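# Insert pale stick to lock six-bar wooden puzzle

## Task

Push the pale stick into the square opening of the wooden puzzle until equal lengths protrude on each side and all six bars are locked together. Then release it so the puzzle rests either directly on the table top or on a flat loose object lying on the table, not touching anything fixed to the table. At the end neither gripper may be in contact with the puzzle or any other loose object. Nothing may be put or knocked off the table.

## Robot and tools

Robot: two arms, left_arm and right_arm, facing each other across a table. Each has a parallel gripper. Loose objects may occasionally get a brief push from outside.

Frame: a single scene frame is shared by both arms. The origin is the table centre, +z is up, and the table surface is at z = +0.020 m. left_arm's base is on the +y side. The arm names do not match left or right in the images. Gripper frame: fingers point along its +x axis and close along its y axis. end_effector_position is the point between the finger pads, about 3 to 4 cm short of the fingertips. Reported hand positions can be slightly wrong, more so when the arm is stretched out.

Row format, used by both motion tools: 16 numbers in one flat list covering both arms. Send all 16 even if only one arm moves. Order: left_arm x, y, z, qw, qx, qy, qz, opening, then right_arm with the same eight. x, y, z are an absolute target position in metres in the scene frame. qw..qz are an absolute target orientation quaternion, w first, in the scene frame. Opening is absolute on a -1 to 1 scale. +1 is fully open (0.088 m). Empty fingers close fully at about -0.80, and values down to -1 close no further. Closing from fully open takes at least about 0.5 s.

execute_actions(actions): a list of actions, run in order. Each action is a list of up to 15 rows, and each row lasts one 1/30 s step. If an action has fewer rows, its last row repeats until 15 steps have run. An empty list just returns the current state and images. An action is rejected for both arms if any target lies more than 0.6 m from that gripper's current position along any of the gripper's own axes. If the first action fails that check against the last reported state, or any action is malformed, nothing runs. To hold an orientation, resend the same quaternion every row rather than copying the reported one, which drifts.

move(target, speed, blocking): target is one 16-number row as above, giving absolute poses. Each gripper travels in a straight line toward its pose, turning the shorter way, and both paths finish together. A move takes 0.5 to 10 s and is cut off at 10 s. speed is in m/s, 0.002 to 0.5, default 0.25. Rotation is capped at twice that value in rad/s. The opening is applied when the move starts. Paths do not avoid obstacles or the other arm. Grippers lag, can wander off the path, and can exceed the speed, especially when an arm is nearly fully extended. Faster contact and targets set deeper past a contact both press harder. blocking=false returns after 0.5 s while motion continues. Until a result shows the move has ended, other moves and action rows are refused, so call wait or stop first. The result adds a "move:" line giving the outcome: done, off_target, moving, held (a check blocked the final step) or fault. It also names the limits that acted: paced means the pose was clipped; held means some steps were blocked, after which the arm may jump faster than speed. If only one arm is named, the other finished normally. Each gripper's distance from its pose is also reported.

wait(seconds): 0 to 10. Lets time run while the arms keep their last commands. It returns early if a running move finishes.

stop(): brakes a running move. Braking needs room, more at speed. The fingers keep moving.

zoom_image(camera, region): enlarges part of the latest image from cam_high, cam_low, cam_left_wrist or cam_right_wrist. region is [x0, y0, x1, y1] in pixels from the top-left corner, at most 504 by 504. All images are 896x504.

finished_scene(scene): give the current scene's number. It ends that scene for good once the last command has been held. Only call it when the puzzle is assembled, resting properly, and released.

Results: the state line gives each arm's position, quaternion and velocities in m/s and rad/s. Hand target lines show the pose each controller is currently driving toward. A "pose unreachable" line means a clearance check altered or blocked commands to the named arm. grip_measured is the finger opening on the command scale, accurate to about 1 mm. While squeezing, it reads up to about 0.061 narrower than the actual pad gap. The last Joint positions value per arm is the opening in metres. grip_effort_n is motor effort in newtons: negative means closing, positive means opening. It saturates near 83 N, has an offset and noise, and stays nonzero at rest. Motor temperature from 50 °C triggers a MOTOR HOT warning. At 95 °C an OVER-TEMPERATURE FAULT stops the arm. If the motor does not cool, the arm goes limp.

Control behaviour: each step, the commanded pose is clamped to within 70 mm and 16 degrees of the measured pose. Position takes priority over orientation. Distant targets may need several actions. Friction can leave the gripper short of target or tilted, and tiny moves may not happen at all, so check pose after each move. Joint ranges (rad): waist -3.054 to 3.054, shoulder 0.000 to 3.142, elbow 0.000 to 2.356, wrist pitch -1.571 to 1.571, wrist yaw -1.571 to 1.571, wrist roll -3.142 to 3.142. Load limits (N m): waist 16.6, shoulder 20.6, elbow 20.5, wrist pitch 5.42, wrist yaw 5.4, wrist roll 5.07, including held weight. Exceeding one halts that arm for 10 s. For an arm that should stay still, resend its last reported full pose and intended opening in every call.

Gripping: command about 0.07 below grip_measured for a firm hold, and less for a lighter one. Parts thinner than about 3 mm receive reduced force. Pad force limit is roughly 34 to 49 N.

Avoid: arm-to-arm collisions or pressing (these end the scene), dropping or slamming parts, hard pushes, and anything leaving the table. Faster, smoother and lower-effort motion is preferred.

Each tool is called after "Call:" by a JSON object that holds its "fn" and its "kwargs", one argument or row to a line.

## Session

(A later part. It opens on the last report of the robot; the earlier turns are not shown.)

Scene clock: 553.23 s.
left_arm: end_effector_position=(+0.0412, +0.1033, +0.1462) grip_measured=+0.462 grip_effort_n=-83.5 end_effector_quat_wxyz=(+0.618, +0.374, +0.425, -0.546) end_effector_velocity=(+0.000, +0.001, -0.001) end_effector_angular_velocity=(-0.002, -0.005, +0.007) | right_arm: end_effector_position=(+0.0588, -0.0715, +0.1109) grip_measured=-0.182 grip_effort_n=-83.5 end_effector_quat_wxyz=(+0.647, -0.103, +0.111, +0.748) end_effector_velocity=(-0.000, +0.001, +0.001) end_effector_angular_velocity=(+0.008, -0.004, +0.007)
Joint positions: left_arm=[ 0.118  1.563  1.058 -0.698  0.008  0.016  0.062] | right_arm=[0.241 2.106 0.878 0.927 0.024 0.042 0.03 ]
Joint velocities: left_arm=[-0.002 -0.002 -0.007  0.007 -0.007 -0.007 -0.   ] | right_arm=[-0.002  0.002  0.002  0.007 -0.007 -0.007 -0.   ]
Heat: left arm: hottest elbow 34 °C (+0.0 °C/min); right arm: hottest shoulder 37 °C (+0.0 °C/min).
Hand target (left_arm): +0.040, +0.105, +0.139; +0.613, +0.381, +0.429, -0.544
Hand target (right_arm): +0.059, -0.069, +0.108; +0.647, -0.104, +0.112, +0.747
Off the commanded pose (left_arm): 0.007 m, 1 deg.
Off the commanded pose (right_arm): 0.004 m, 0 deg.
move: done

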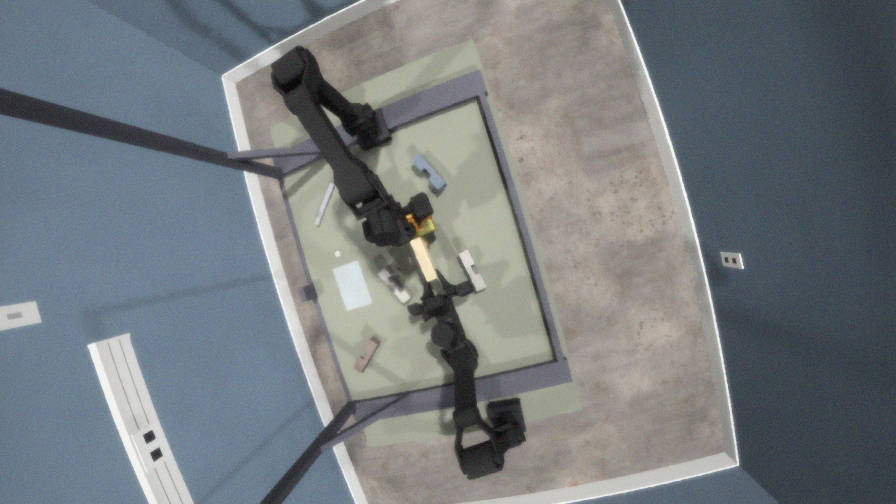

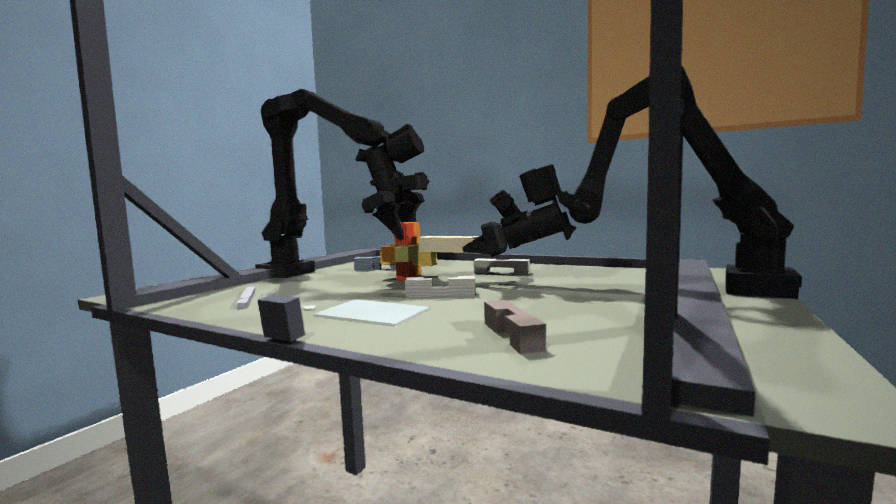

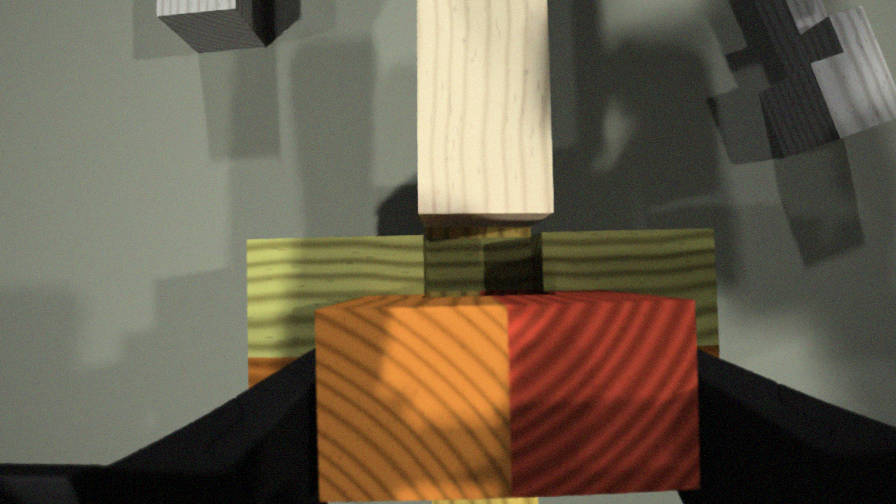

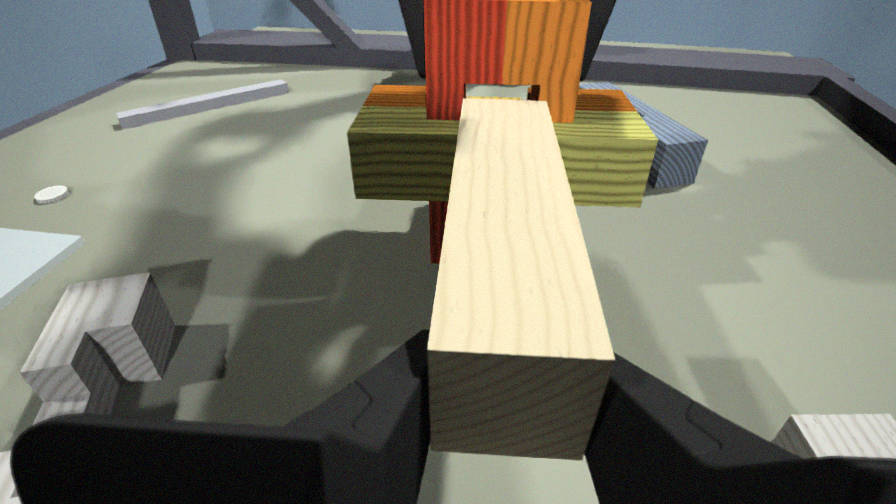

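Call:
{"fn": "zoom_image", "kwargs": {
  "camera": "cam_left_wrist",
  "region": [405, 195, 565, 255]
}}

Call:
{"fn": "zoom_image", "kwargs": {
  "camera": "cam_right_wrist",
  "region": [440, 70, 570, 150]
}}

Region (405, 195, 565, 255) of cam_left_wrist's 896x504 image, scaled by 3.150, with more detail than that image has; it fills the top 189 rows of this view, and the rest is white.

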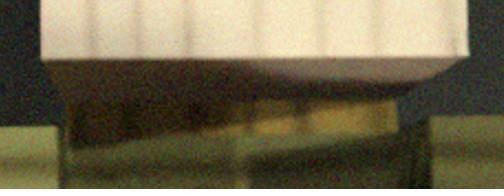

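Region (440, 70, 570, 150) of cam_right_wrist's 896x504 image, scaled by 3.877, with more detail than that image has; it fills the top 310 rows of this view, and the rest is white.

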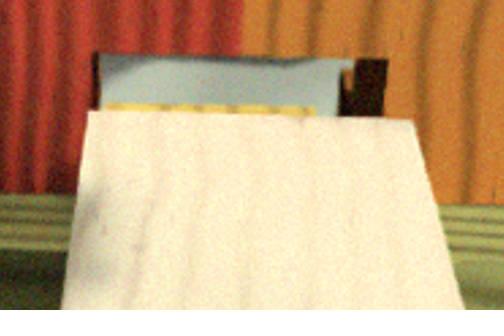

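Call:
{"fn": "move", "kwargs": {
  "target": [0.04,0.105,0.139, 0.6126,0.3808,0.4289,-0.5439, 0.39, 0.0573,-0.068,0.1050, 0.6464,-0.1041,0.1123,0.7475, -0.25],
  "speed": 0.01
}}

Call:
{"fn": "zoom_image", "kwargs": {
  "camera": "cam_left_wrist",
  "region": [405, 195, 565, 255]
}}

Call:
{"fn": "zoom_image", "kwargs": {
  "camera": "cam_right_wrist",
  "region": [440, 70, 570, 150]
}}

Scene clock: 587.67 s.
left_arm: end_effector_position=(+0.0412, +0.1033, +0.1462) grip_measured=+0.462 grip_effort_n=-83.5 end_effector_quat_wxyz=(+0.618, +0.374, +0.425, -0.546) end_effector_velocity=(-0.002, +0.002, -0.001) end_effector_angular_velocity=(+0.007, +0.002, +0.016) | right_arm: end_effector_position=(+0.0585, -0.0696, +0.1095) grip_measured=-0.182 grip_effort_n=-83.5 end_effector_quat_wxyz=(+0.647, -0.102, +0.110, +0.748) end_effector_velocity=(+0.000, -0.001, -0.004) end_effector_angular_velocity=(-0.011, -0.007, +0.007)
Joint positions: left_arm=[ 0.118  1.563  1.058 -0.698  0.008  0.016  0.062] | right_arm=[0.241 2.117 0.886 0.932 0.024 0.042 0.03 ]
Joint velocities: left_arm=[-0.007 -0.002 -0.002 -0.007 -0.007 -0.022 -0.   ] | right_arm=[-0.002  0.002 -0.002 -0.007 -0.007 -0.007 -0.   ]
Heat: left arm: hottest elbow 33 °C (-1.0 °C/min); right arm: hottest shoulder 36 °C (-2.0 °C/min).
Hand target (left_arm): +0.040, +0.105, +0.139; +0.613, +0.381, +0.429, -0.544
Hand target (right_arm): +0.057, -0.068, +0.105; +0.646, -0.104, +0.112, +0.747
Off the commanded pose (left_arm): 0.008 m, 1 deg.
Off the commanded pose (right_arm): 0.005 m, 0 deg.
move: done

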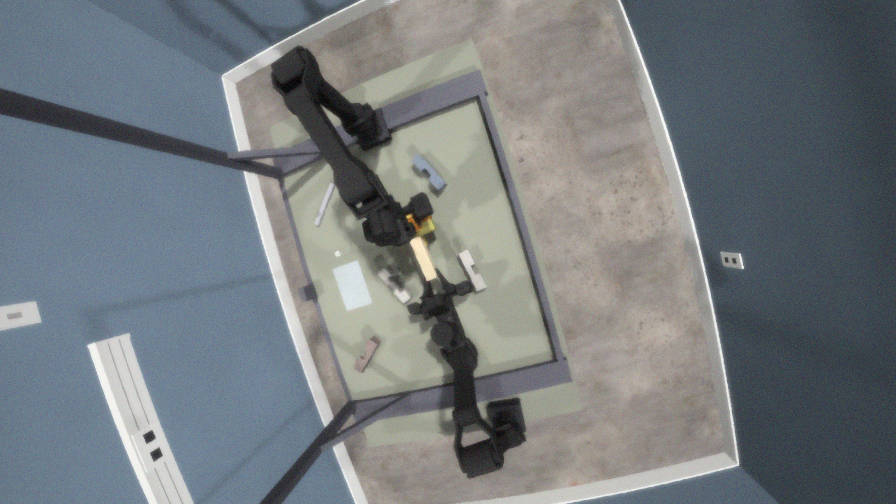

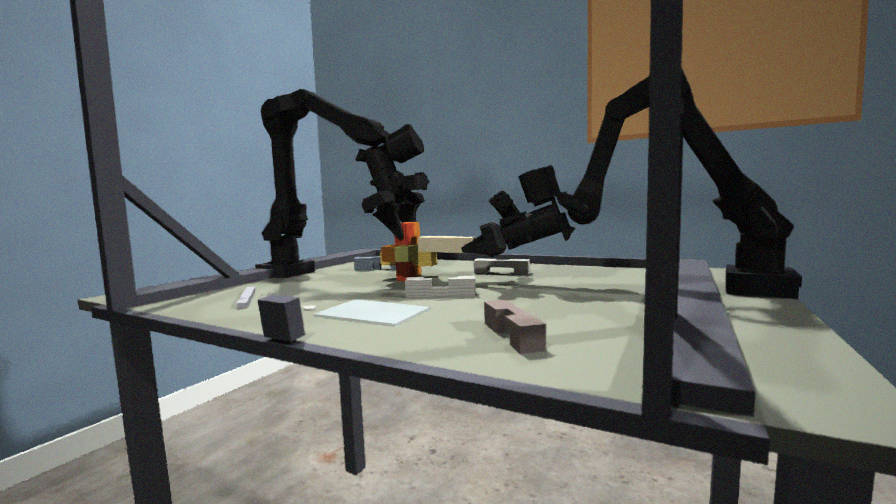

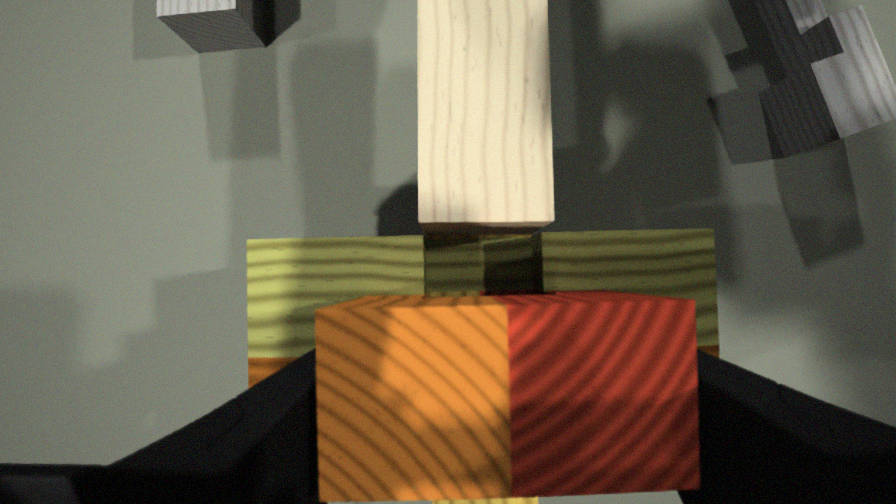

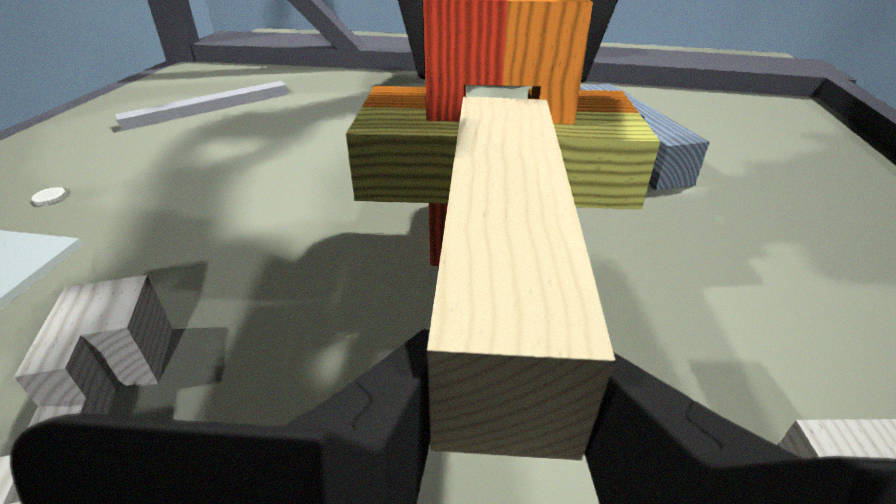

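Region (405, 195, 565, 255) of cam_left_wrist's 896x504 image, scaled by 3.150, with more detail than that image has; it fills the top 189 rows of this view, and the rest is white.

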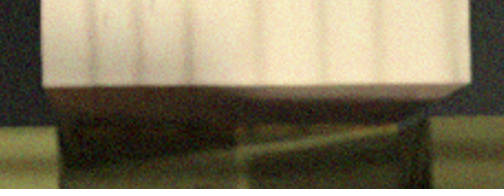

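Region (440, 70, 570, 150) of cam_right_wrist's 896x504 image, scaled by 3.877, with more detail than that image has; it fills the top 310 rows of this view, and the rest is white.

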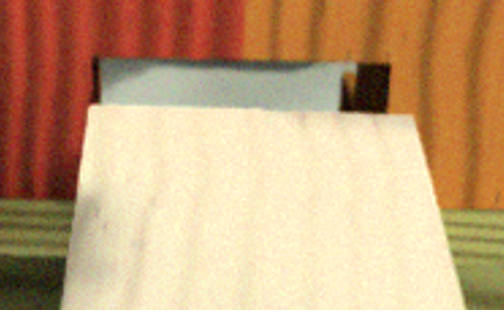

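Call:
{"fn": "move", "kwargs": {
  "target": [0.04,0.105,0.139, 0.6126,0.3808,0.4289,-0.5439, 0.39, 0.0566,-0.069,0.1080, 0.6464,-0.1041,0.1123,0.7475, -0.25],
  "speed": 0.01
}}

Call:
{"fn": "zoom_image", "kwargs": {
  "camera": "cam_left_wrist",
  "region": [405, 195, 565, 255]
}}

Call:
{"fn": "zoom_image", "kwargs": {
  "camera": "cam_right_wrist",
  "region": [440, 70, 570, 150]
}}

Scene clock: 593.73 s.
left_arm: end_effector_position=(+0.0412, +0.1033, +0.1462) grip_measured=+0.462 grip_effort_n=-83.5 end_effector_quat_wxyz=(+0.618, +0.374, +0.425, -0.546) end_effector_velocity=(-0.003, +0.005, -0.002) end_effector_angular_velocity=(+0.020, +0.013, +0.002) | right_arm: end_effector_position=(+0.0584, -0.0697, +0.1092) grip_measured=-0.182 grip_effort_n=-83.5 end_effector_quat_wxyz=(+0.647, -0.102, +0.111, +0.748) end_effector_velocity=(+0.000, -0.001, -0.001) end_effector_angular_velocity=(-0.007, -0.006, +0.007)
Joint positions: left_arm=[ 0.118  1.563  1.058 -0.698  0.008  0.016  0.062] | right_arm=[0.241 2.117 0.886 0.93  0.024 0.042 0.03 ]
Joint velocities: left_arm=[-0.002 -0.002 -0.002 -0.022  0.007 -0.007 -0.   ] | right_arm=[-0.002 -0.002 -0.002 -0.007 -0.007 -0.007 -0.   ]
Heat: left arm: hottest elbow 34 °C (+0.0 °C/min); right arm: hottest shoulder 36 °C (-2.0 °C/min).
Hand target (left_arm): +0.040, +0.105, +0.139; +0.613, +0.381, +0.429, -0.544
Hand target (right_arm): +0.057, -0.069, +0.108; +0.646, -0.104, +0.112, +0.747
Off the commanded pose (left_arm): 0.008 m, 1 deg.
Off the commanded pose (right_arm): 0.002 m, 0 deg.
move: done

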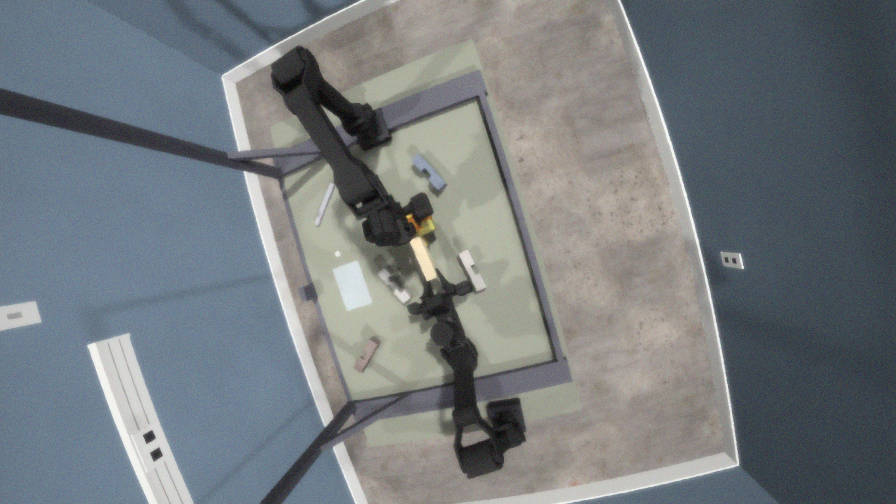

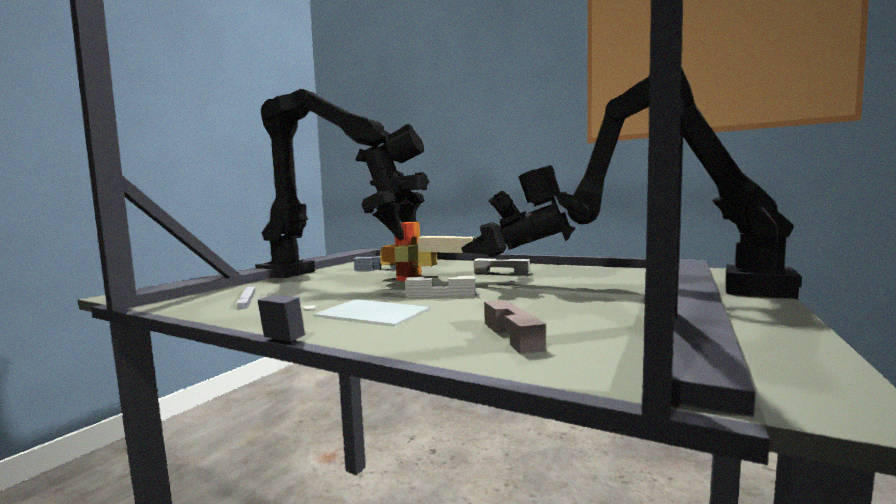

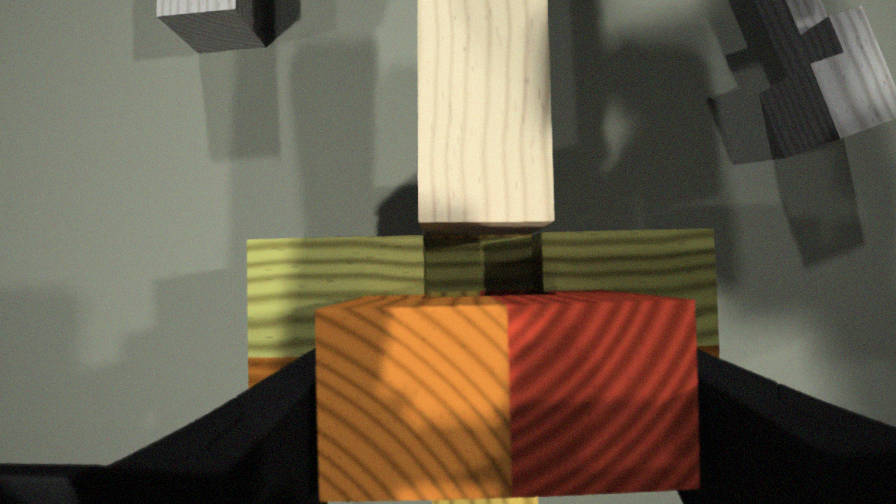

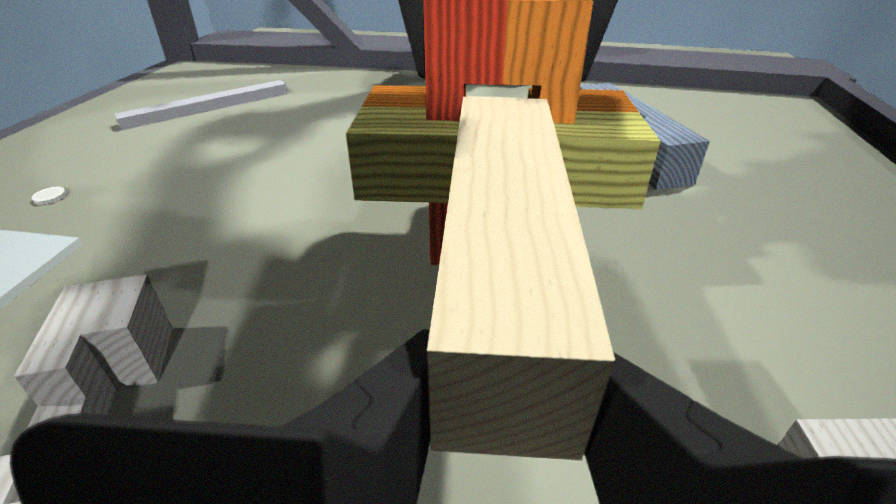

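Region (405, 195, 565, 255) of cam_left_wrist's 896x504 image, scaled by 3.150, with more detail than that image has; it fills the top 189 rows of this view, and the rest is white.

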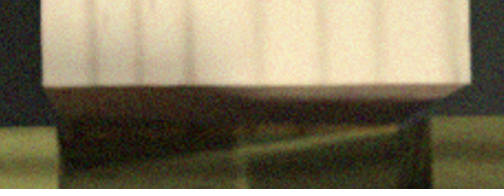

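Region (440, 70, 570, 150) of cam_right_wrist's 896x504 image, scaled by 3.877, with more detail than that image has; it fills the top 310 rows of this view, and the rest is white.

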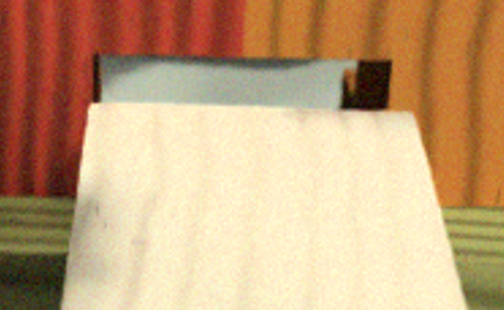

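Call:
{"fn": "move", "kwargs": {
  "target": [0.04,0.105,0.139, 0.6126,0.3808,0.4289,-0.5439, 0.39, 0.0547,-0.055,0.1100, 0.6460,-0.1073,0.1151,0.7469, -0.25],
  "speed": 0.012
}}

Call:
{"fn": "zoom_image", "kwargs": {
  "camera": "cam_left_wrist",
  "region": [395, 180, 575, 310]
}}

Call:
{"fn": "zoom_image", "kwargs": {
  "camera": "cam_right_wrist",
  "region": [440, 70, 570, 150]
}}

Scene clock: 601.47 s.
left_arm: end_effector_position=(+0.0412, +0.1034, +0.1461) grip_measured=+0.462 grip_effort_n=-83.5 end_effector_quat_wxyz=(+0.618, +0.374, +0.425, -0.546) end_effector_velocity=(-0.000, +0.002, -0.001) end_effector_angular_velocity=(+0.008, -0.003, +0.007) | right_arm: end_effector_position=(+0.0566, -0.0585, +0.1123) grip_measured=-0.182 grip_effort_n=-83.5 end_effector_quat_wxyz=(+0.647, -0.107, +0.114, +0.747) end_effector_velocity=(-0.002, -0.000, +0.001) end_effector_angular_velocity=(-0.002, -0.005, +0.012)
Joint positions: left_arm=[ 0.118  1.563  1.057 -0.698  0.008  0.016  0.062] | right_arm=[0.241 2.126 0.944 0.87  0.025 0.042 0.03 ]
Joint velocities: left_arm=[-0.002 -0.002 -0.002 -0.007 -0.007 -0.007 -0.   ] | right_arm=[ 0.002 -0.002  0.002 -0.007 -0.007 -0.007 -0.   ]
Heat: left arm: hottest elbow 34 °C (+0.0 °C/min); right arm: hottest shoulder 36 °C (-1.0 °C/min).
Hand target (left_arm): +0.040, +0.105, +0.139; +0.613, +0.381, +0.429, -0.544
Hand target (right_arm): +0.055, -0.055, +0.110; +0.646, -0.108, +0.115, +0.747
Off the commanded pose (left_arm): 0.007 m, 1 deg.
Off the commanded pose (right_arm): 0.005 m, 0 deg.
move: done

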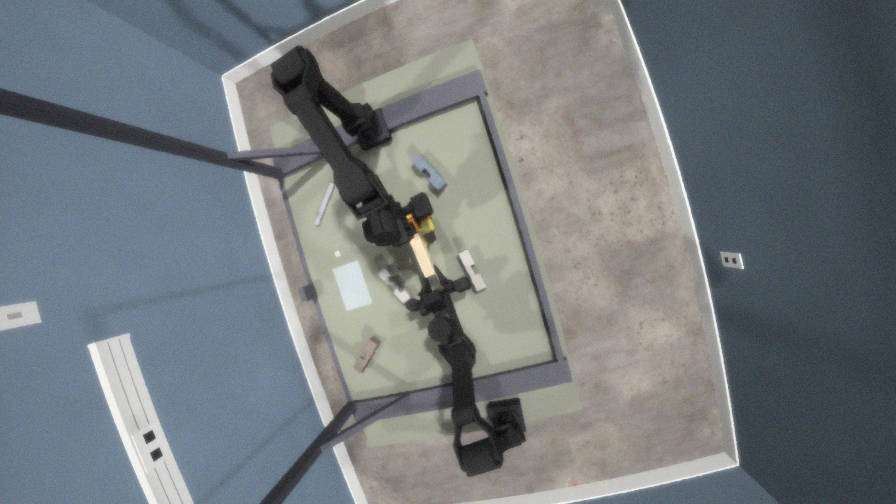

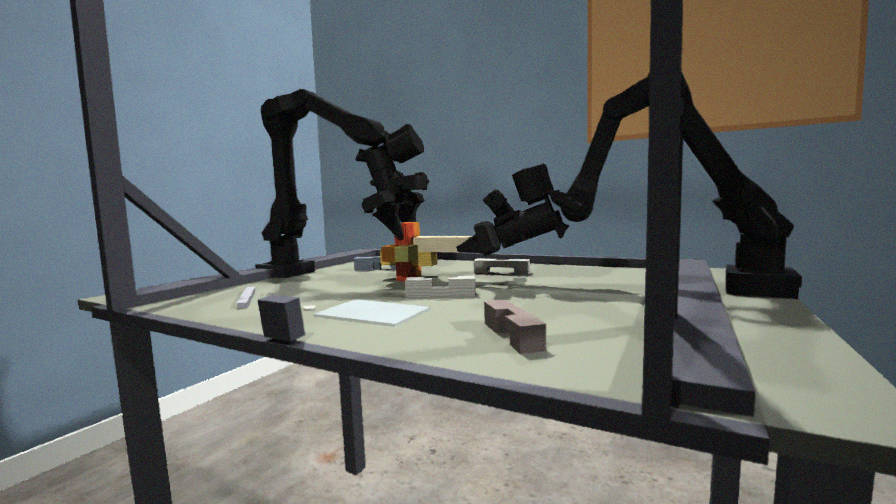

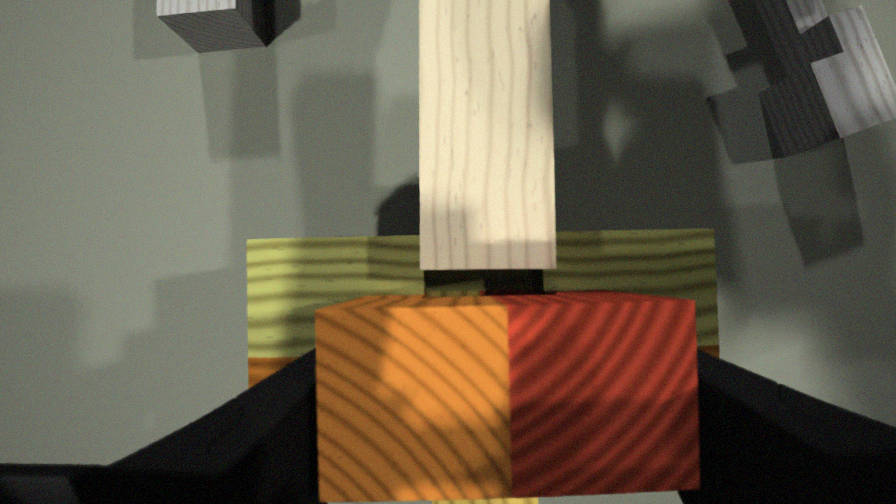

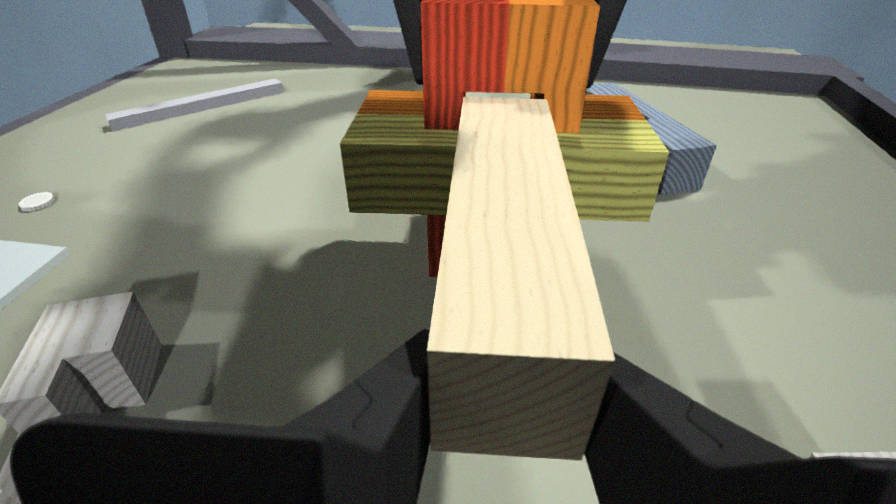

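Region (395, 180, 575, 310) of cam_left_wrist's 896x504 image, scaled by 2.800, with more detail than that image has.

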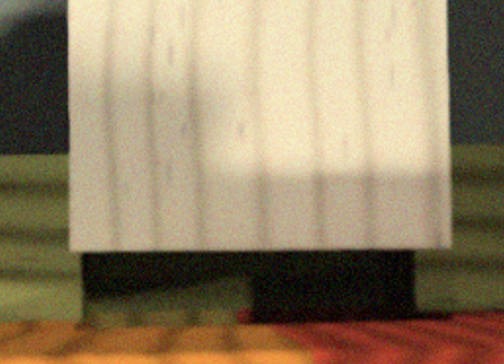

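Region (440, 70, 570, 150) of cam_right_wrist's 896x504 image, scaled by 3.877, with more detail than that image has; it fills the top 310 rows of this view, and the rest is white.

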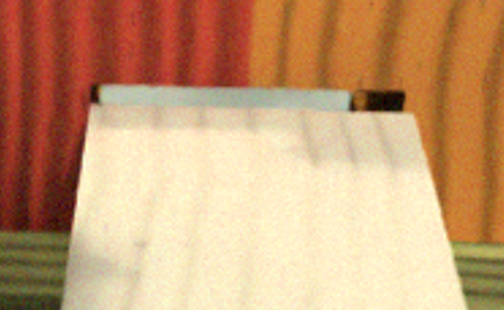

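Call:
{"fn": "move", "kwargs": {
  "target": [0.04,0.105,0.139, 0.6126,0.3808,0.4289,-0.5439, 0.39, 0.0536,-0.025,0.1100, 0.6460,-0.1073,0.1151,0.7469, -0.25],
  "speed": 0.02
}}

Call:
{"fn": "zoom_image", "kwargs": {
  "camera": "cam_low",
  "region": [350, 190, 530, 300]
}}

Scene clock: 612.60 s.
left_arm: end_effector_position=(+0.0402, +0.1067, +0.1450) grip_measured=+0.462 grip_effort_n=-83.5 end_effector_quat_wxyz=(+0.614, +0.379, +0.429, -0.544) end_effector_velocity=(+0.001, +0.005, -0.000) end_effector_angular_velocity=(+0.017, +0.003, +0.026) | right_arm: end_effector_position=(+0.0533, -0.0328, +0.1125) grip_measured=-0.182 grip_effort_n=-83.5 end_effector_quat_wxyz=(+0.646, -0.109, +0.115, +0.747) end_effector_velocity=(+0.005, -0.000, -0.002) end_effector_angular_velocity=(-0.017, -0.003, -0.026)
Joint positions: left_arm=[ 0.117  1.562  1.056 -0.714  0.008  0.018  0.062] | right_arm=[0.238 2.187 1.069 0.801 0.021 0.039 0.03 ]
Joint velocities: left_arm=[ 0.002 -0.007 -0.002 -0.022 -0.007 -0.022 -0.   ] | right_arm=[-0.002 -0.002  0.002 -0.022  0.022  0.007  0.   ]
Heat: left arm: hottest elbow 34 °C (+0.0 °C/min); right arm: hottest shoulder 36 °C (-1.0 °C/min).
Hand target (left_arm): +0.040, +0.105, +0.139; +0.613, +0.381, +0.429, -0.544
Hand target (right_arm): +0.054, -0.025, +0.110; +0.646, -0.107, +0.115, +0.747
Off the commanded pose (left_arm): 0.006 m, 0 deg.
Off the commanded pose (right_arm): 0.008 m, 0 deg.
move: done

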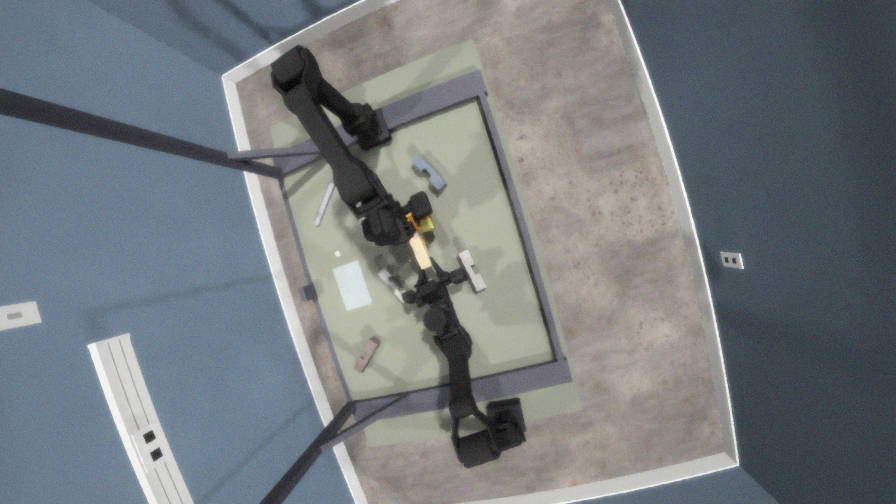

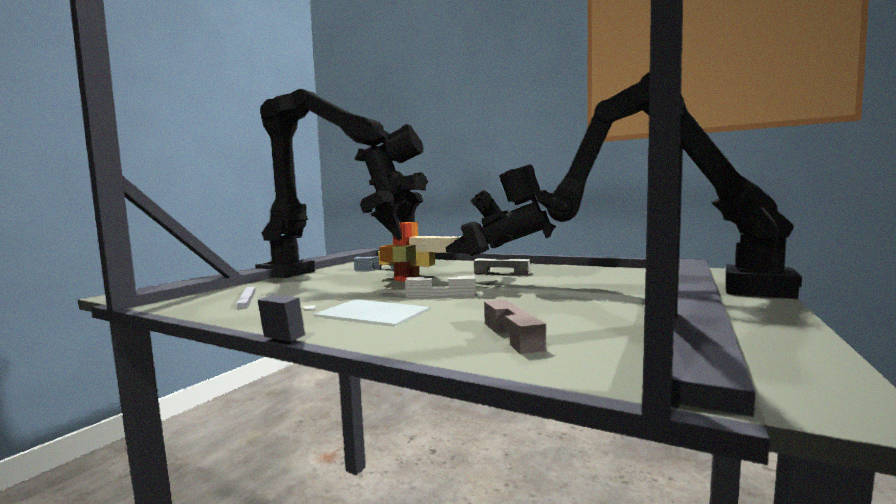

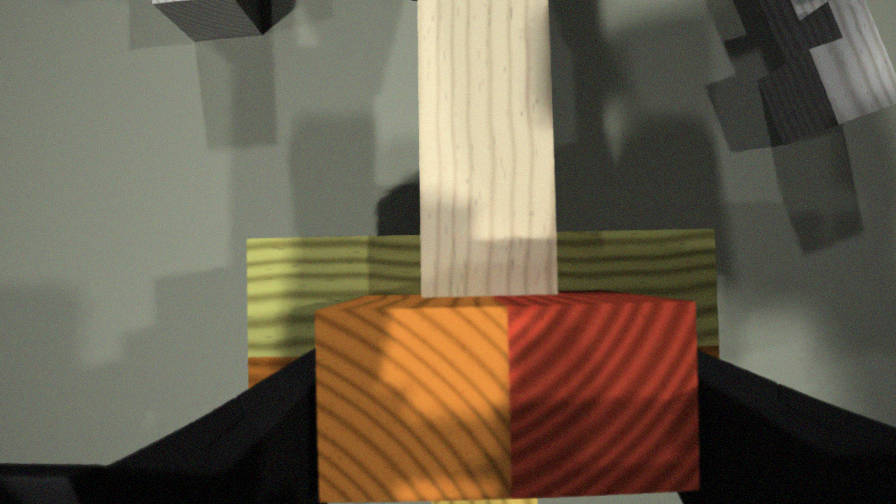

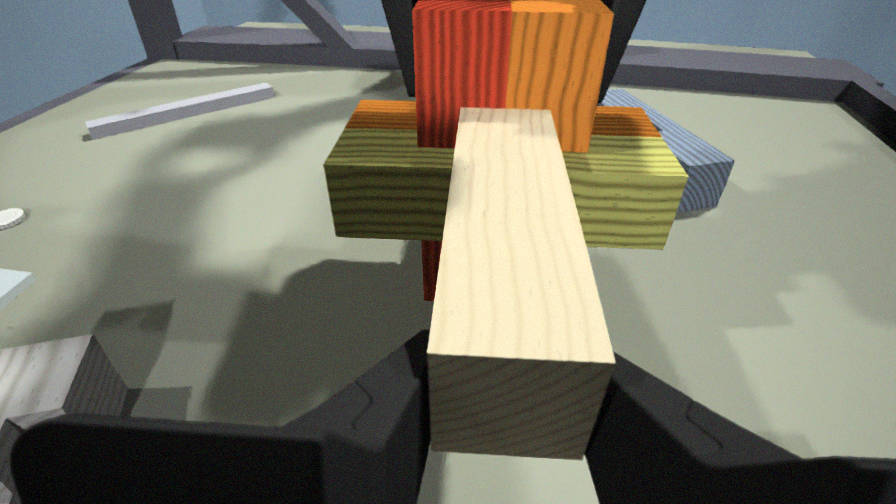

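Region (350, 190, 530, 300) of cam_low's 896x504 image, scaled by 2.800, with more detail than that image has.

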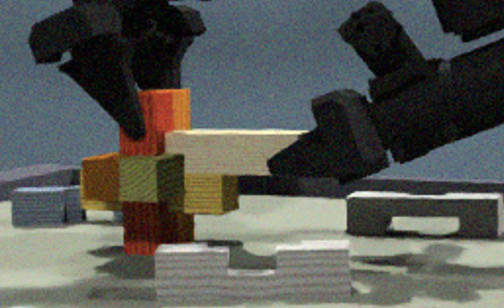

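Call:
{"fn": "move", "kwargs": {
  "target": [0.04,0.105,0.139, 0.6126,0.3808,0.4289,-0.5439, 0.39, 0.0519,-0.012,0.1100, 0.6460,-0.1073,0.1151,0.7469, -0.25],
  "speed": 0.015
}}

Call:
{"fn": "zoom_image", "kwargs": {
  "camera": "cam_low",
  "region": [350, 190, 530, 300]
}}

Scene clock: 621.50 s.
left_arm: end_effector_position=(+0.0398, +0.1082, +0.1452) grip_measured=+0.462 grip_effort_n=-83.5 end_effector_quat_wxyz=(+0.612, +0.380, +0.430, -0.544) end_effector_velocity=(+0.002, +0.004, -0.002) end_effector_angular_velocity=(+0.015, -0.016, +0.012) | right_arm: end_effector_position=(+0.0516, -0.0197, +0.1130) grip_measured=-0.182 grip_effort_n=-83.5 end_effector_quat_wxyz=(+0.646, -0.109, +0.115, +0.747) end_effector_velocity=(-0.000, +0.002, +0.003) end_effector_angular_velocity=(+0.013, -0.003, +0.007)
Joint positions: left_arm=[ 0.117  1.559  1.055 -0.72   0.01   0.019  0.062] | right_arm=[0.236 2.219 1.134 0.768 0.019 0.038 0.03 ]
Joint velocities: left_arm=[-0.002 -0.002 -0.007 -0.007 -0.022 -0.007 -0.   ] | right_arm=[-0.002  0.002  0.007  0.007 -0.007 -0.007 -0.   ]
Heat: left arm: hottest elbow 34 °C (+1.0 °C/min); right arm: hottest shoulder 36 °C (-1.0 °C/min).
Hand target (left_arm): +0.040, +0.105, +0.139; +0.612, +0.381, +0.429, -0.544
Hand target (right_arm): +0.052, -0.012, +0.110; +0.646, -0.107, +0.115, +0.747
Off the commanded pose (left_arm): 0.007 m, 0 deg.
Off the commanded pose (right_arm): 0.008 m, 0 deg.
move: done

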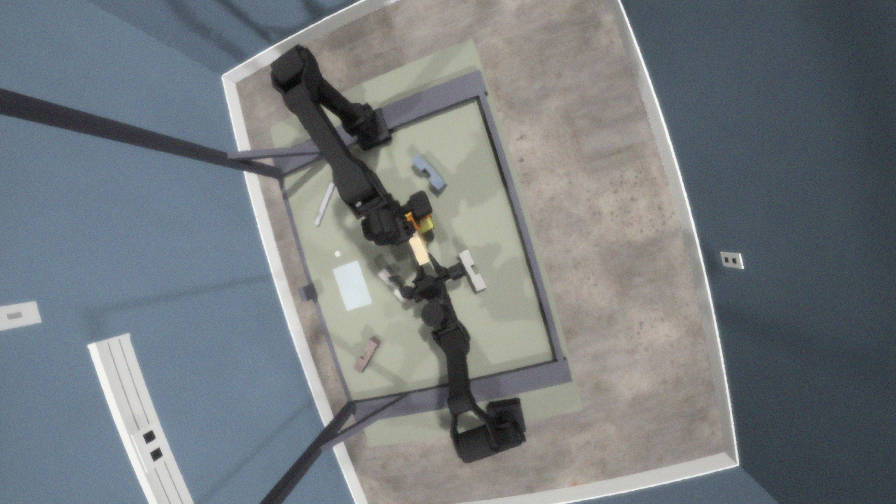

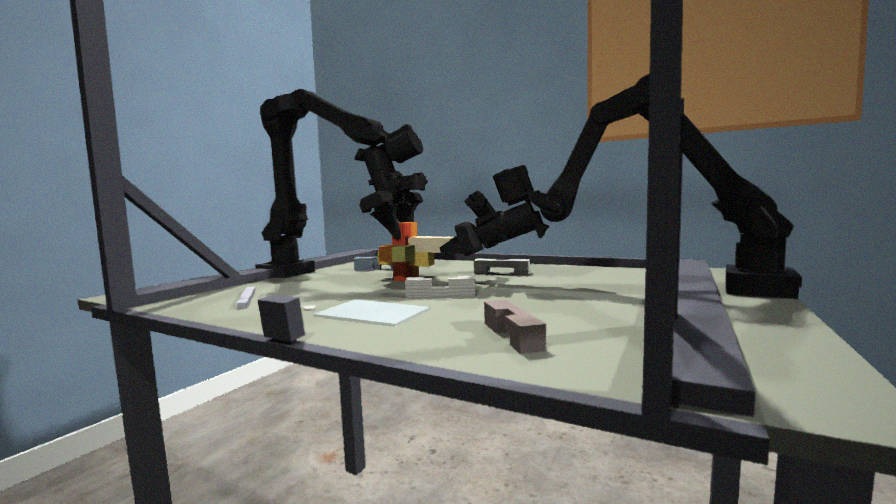

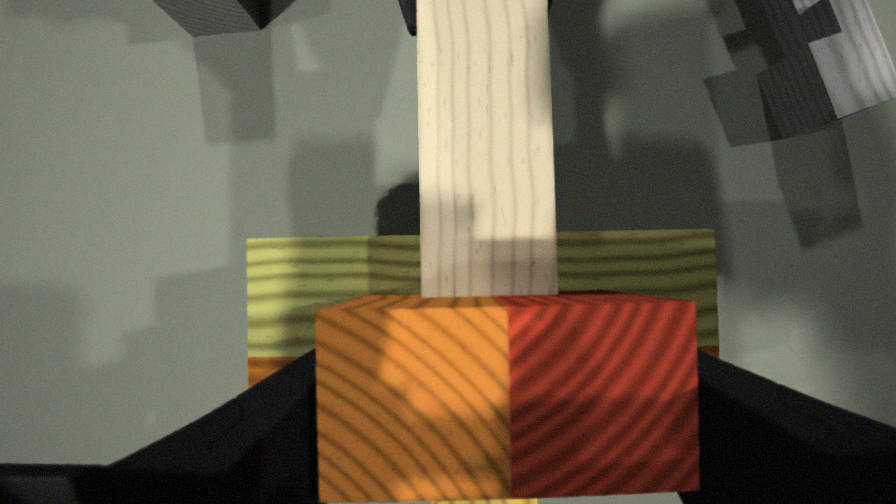

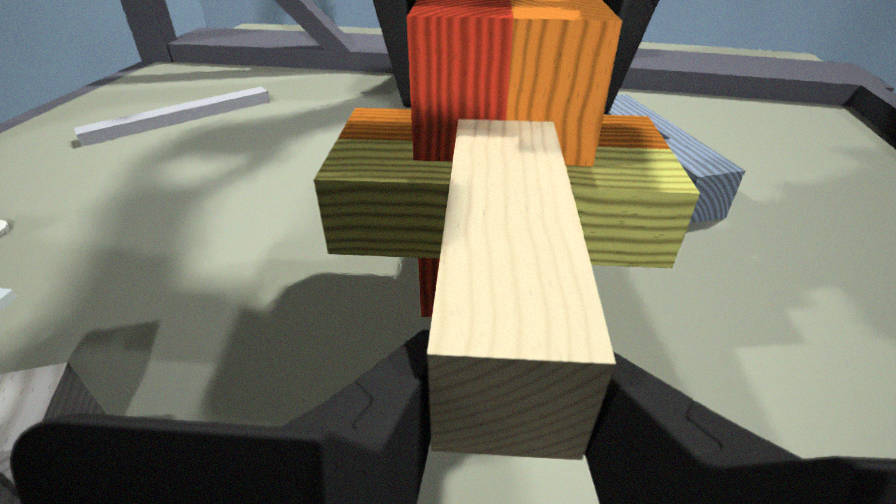

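Region (350, 190, 530, 300) of cam_low's 896x504 image, scaled by 2.800, with more detail than that image has.

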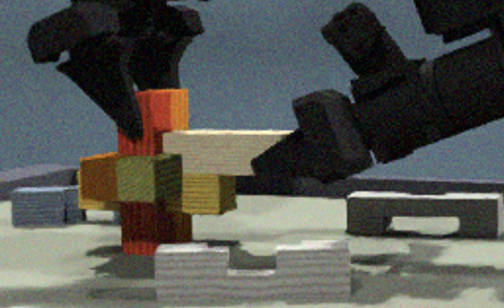

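Call:
{"fn": "move", "kwargs": {
  "target": [0.04,0.105,0.139, 0.6126,0.3808,0.4289,-0.5439, 0.39, 0.0464,0.030,0.1100, 0.6460,-0.1073,0.1151,0.7469, -0.25],
  "speed": 0.025
}}

Call:
{"fn": "zoom_image", "kwargs": {
  "camera": "cam_low",
  "region": [350, 190, 530, 300]
}}

Scene clock: 638.47 s.
left_arm: end_effector_position=(+0.0394, +0.1098, +0.1453) grip_measured=+0.462 grip_effort_n=-83.5 end_effector_quat_wxyz=(+0.611, +0.381, +0.431, -0.544) end_effector_velocity=(-0.002, +0.002, +0.001) end_effector_angular_velocity=(+0.001, +0.015, +0.016) | right_arm: end_effector_position=(+0.0459, +0.0243, +0.1159) grip_measured=-0.182 grip_effort_n=-83.5 end_effector_quat_wxyz=(+0.646, -0.107, +0.113, +0.747) end_effector_velocity=(+0.003, +0.002, -0.001) end_effector_angular_velocity=(-0.011, -0.007, +0.002)
Joint positions: left_arm=[ 0.116  1.554  1.053 -0.724  0.01   0.02   0.062] | right_arm=[0.232 2.333 1.366 0.657 0.016 0.037 0.03 ]
Joint velocities: left_arm=[-0.002 -0.007 -0.002 -0.007  0.007 -0.022 -0.   ] | right_arm=[-0.007  0.002  0.012 -0.022 -0.007 -0.007  0.   ]
Heat: left arm: hottest wrist pitch 37 °C (+4.0 °C/min); right arm: hottest elbow 39 °C (+3.0 °C/min).
Hand target (left_arm): +0.040, +0.105, +0.139; +0.613, +0.381, +0.429, -0.544
Hand target (right_arm): +0.046, +0.030, +0.110; +0.646, -0.107, +0.115, +0.747
Off the commanded pose (left_arm): 0.008 m, 0 deg.
Off the commanded pose (right_arm): 0.008 m, 0 deg.
move: done

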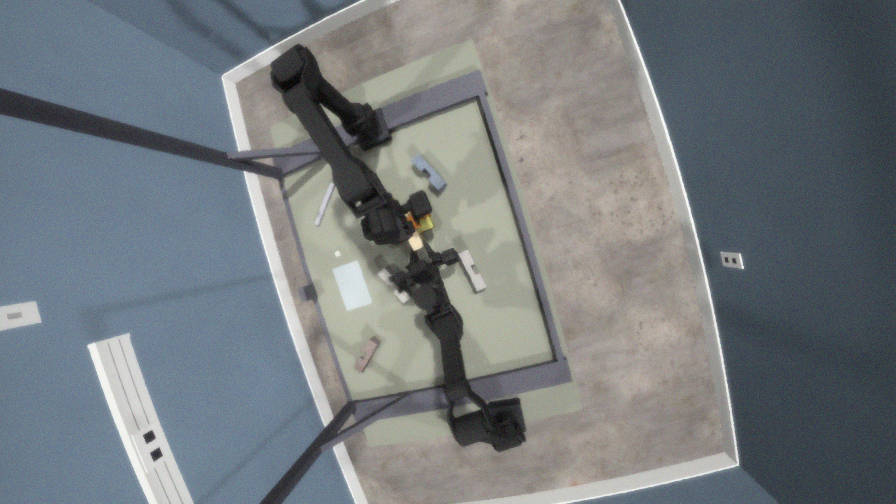

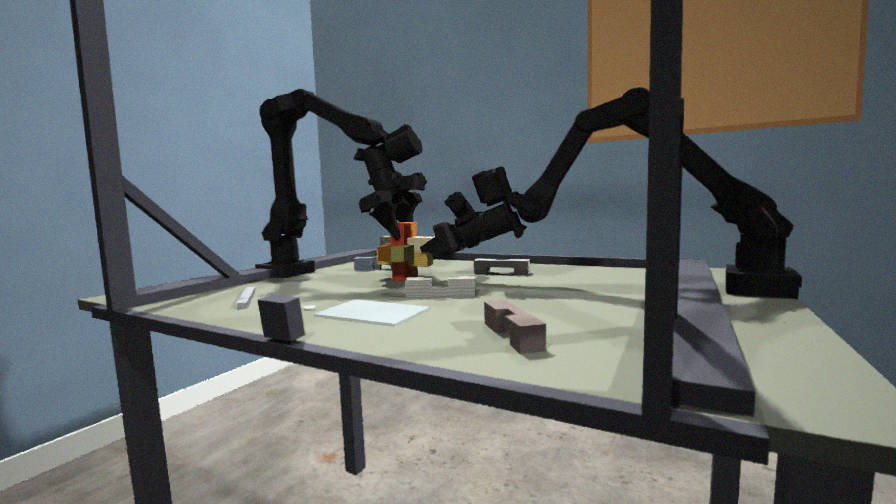

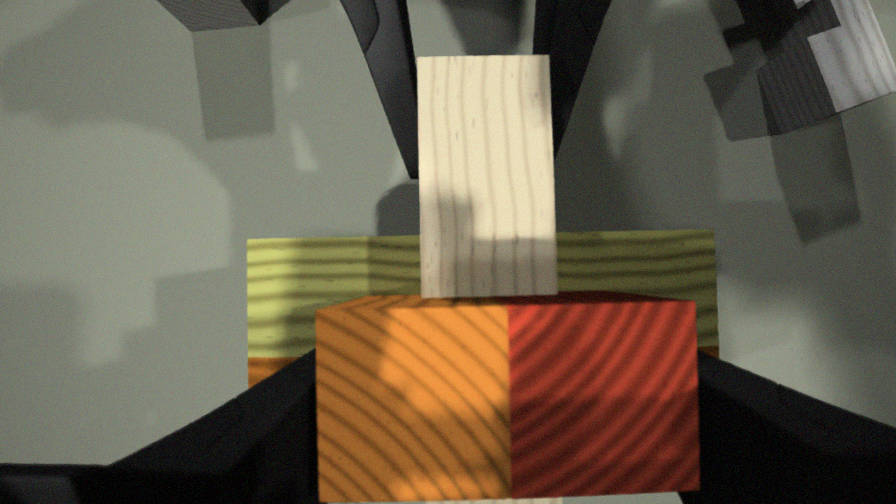

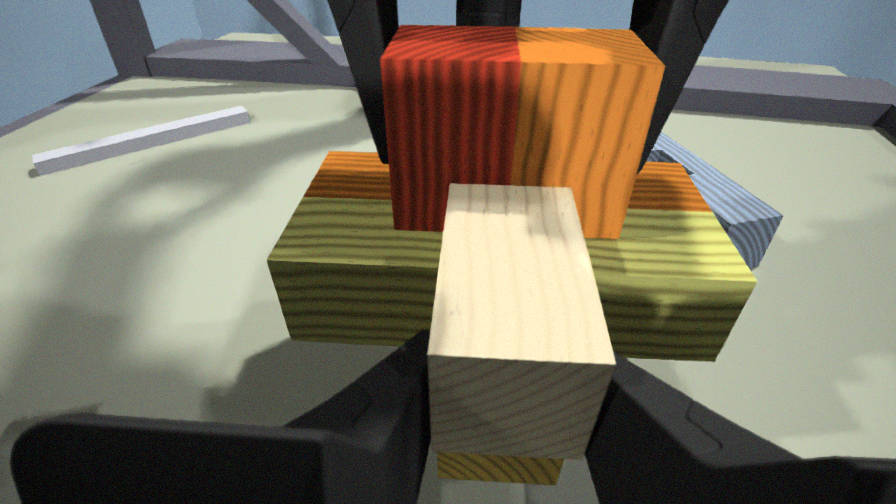

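Region (350, 190, 530, 300) of cam_low's 896x504 image, scaled by 2.800, with more detail than that image has.

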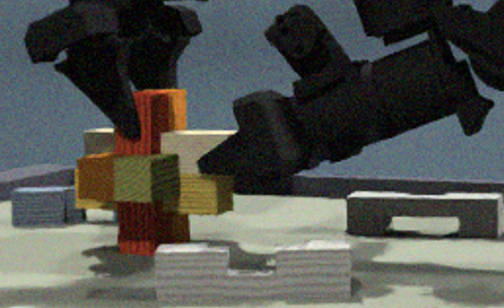

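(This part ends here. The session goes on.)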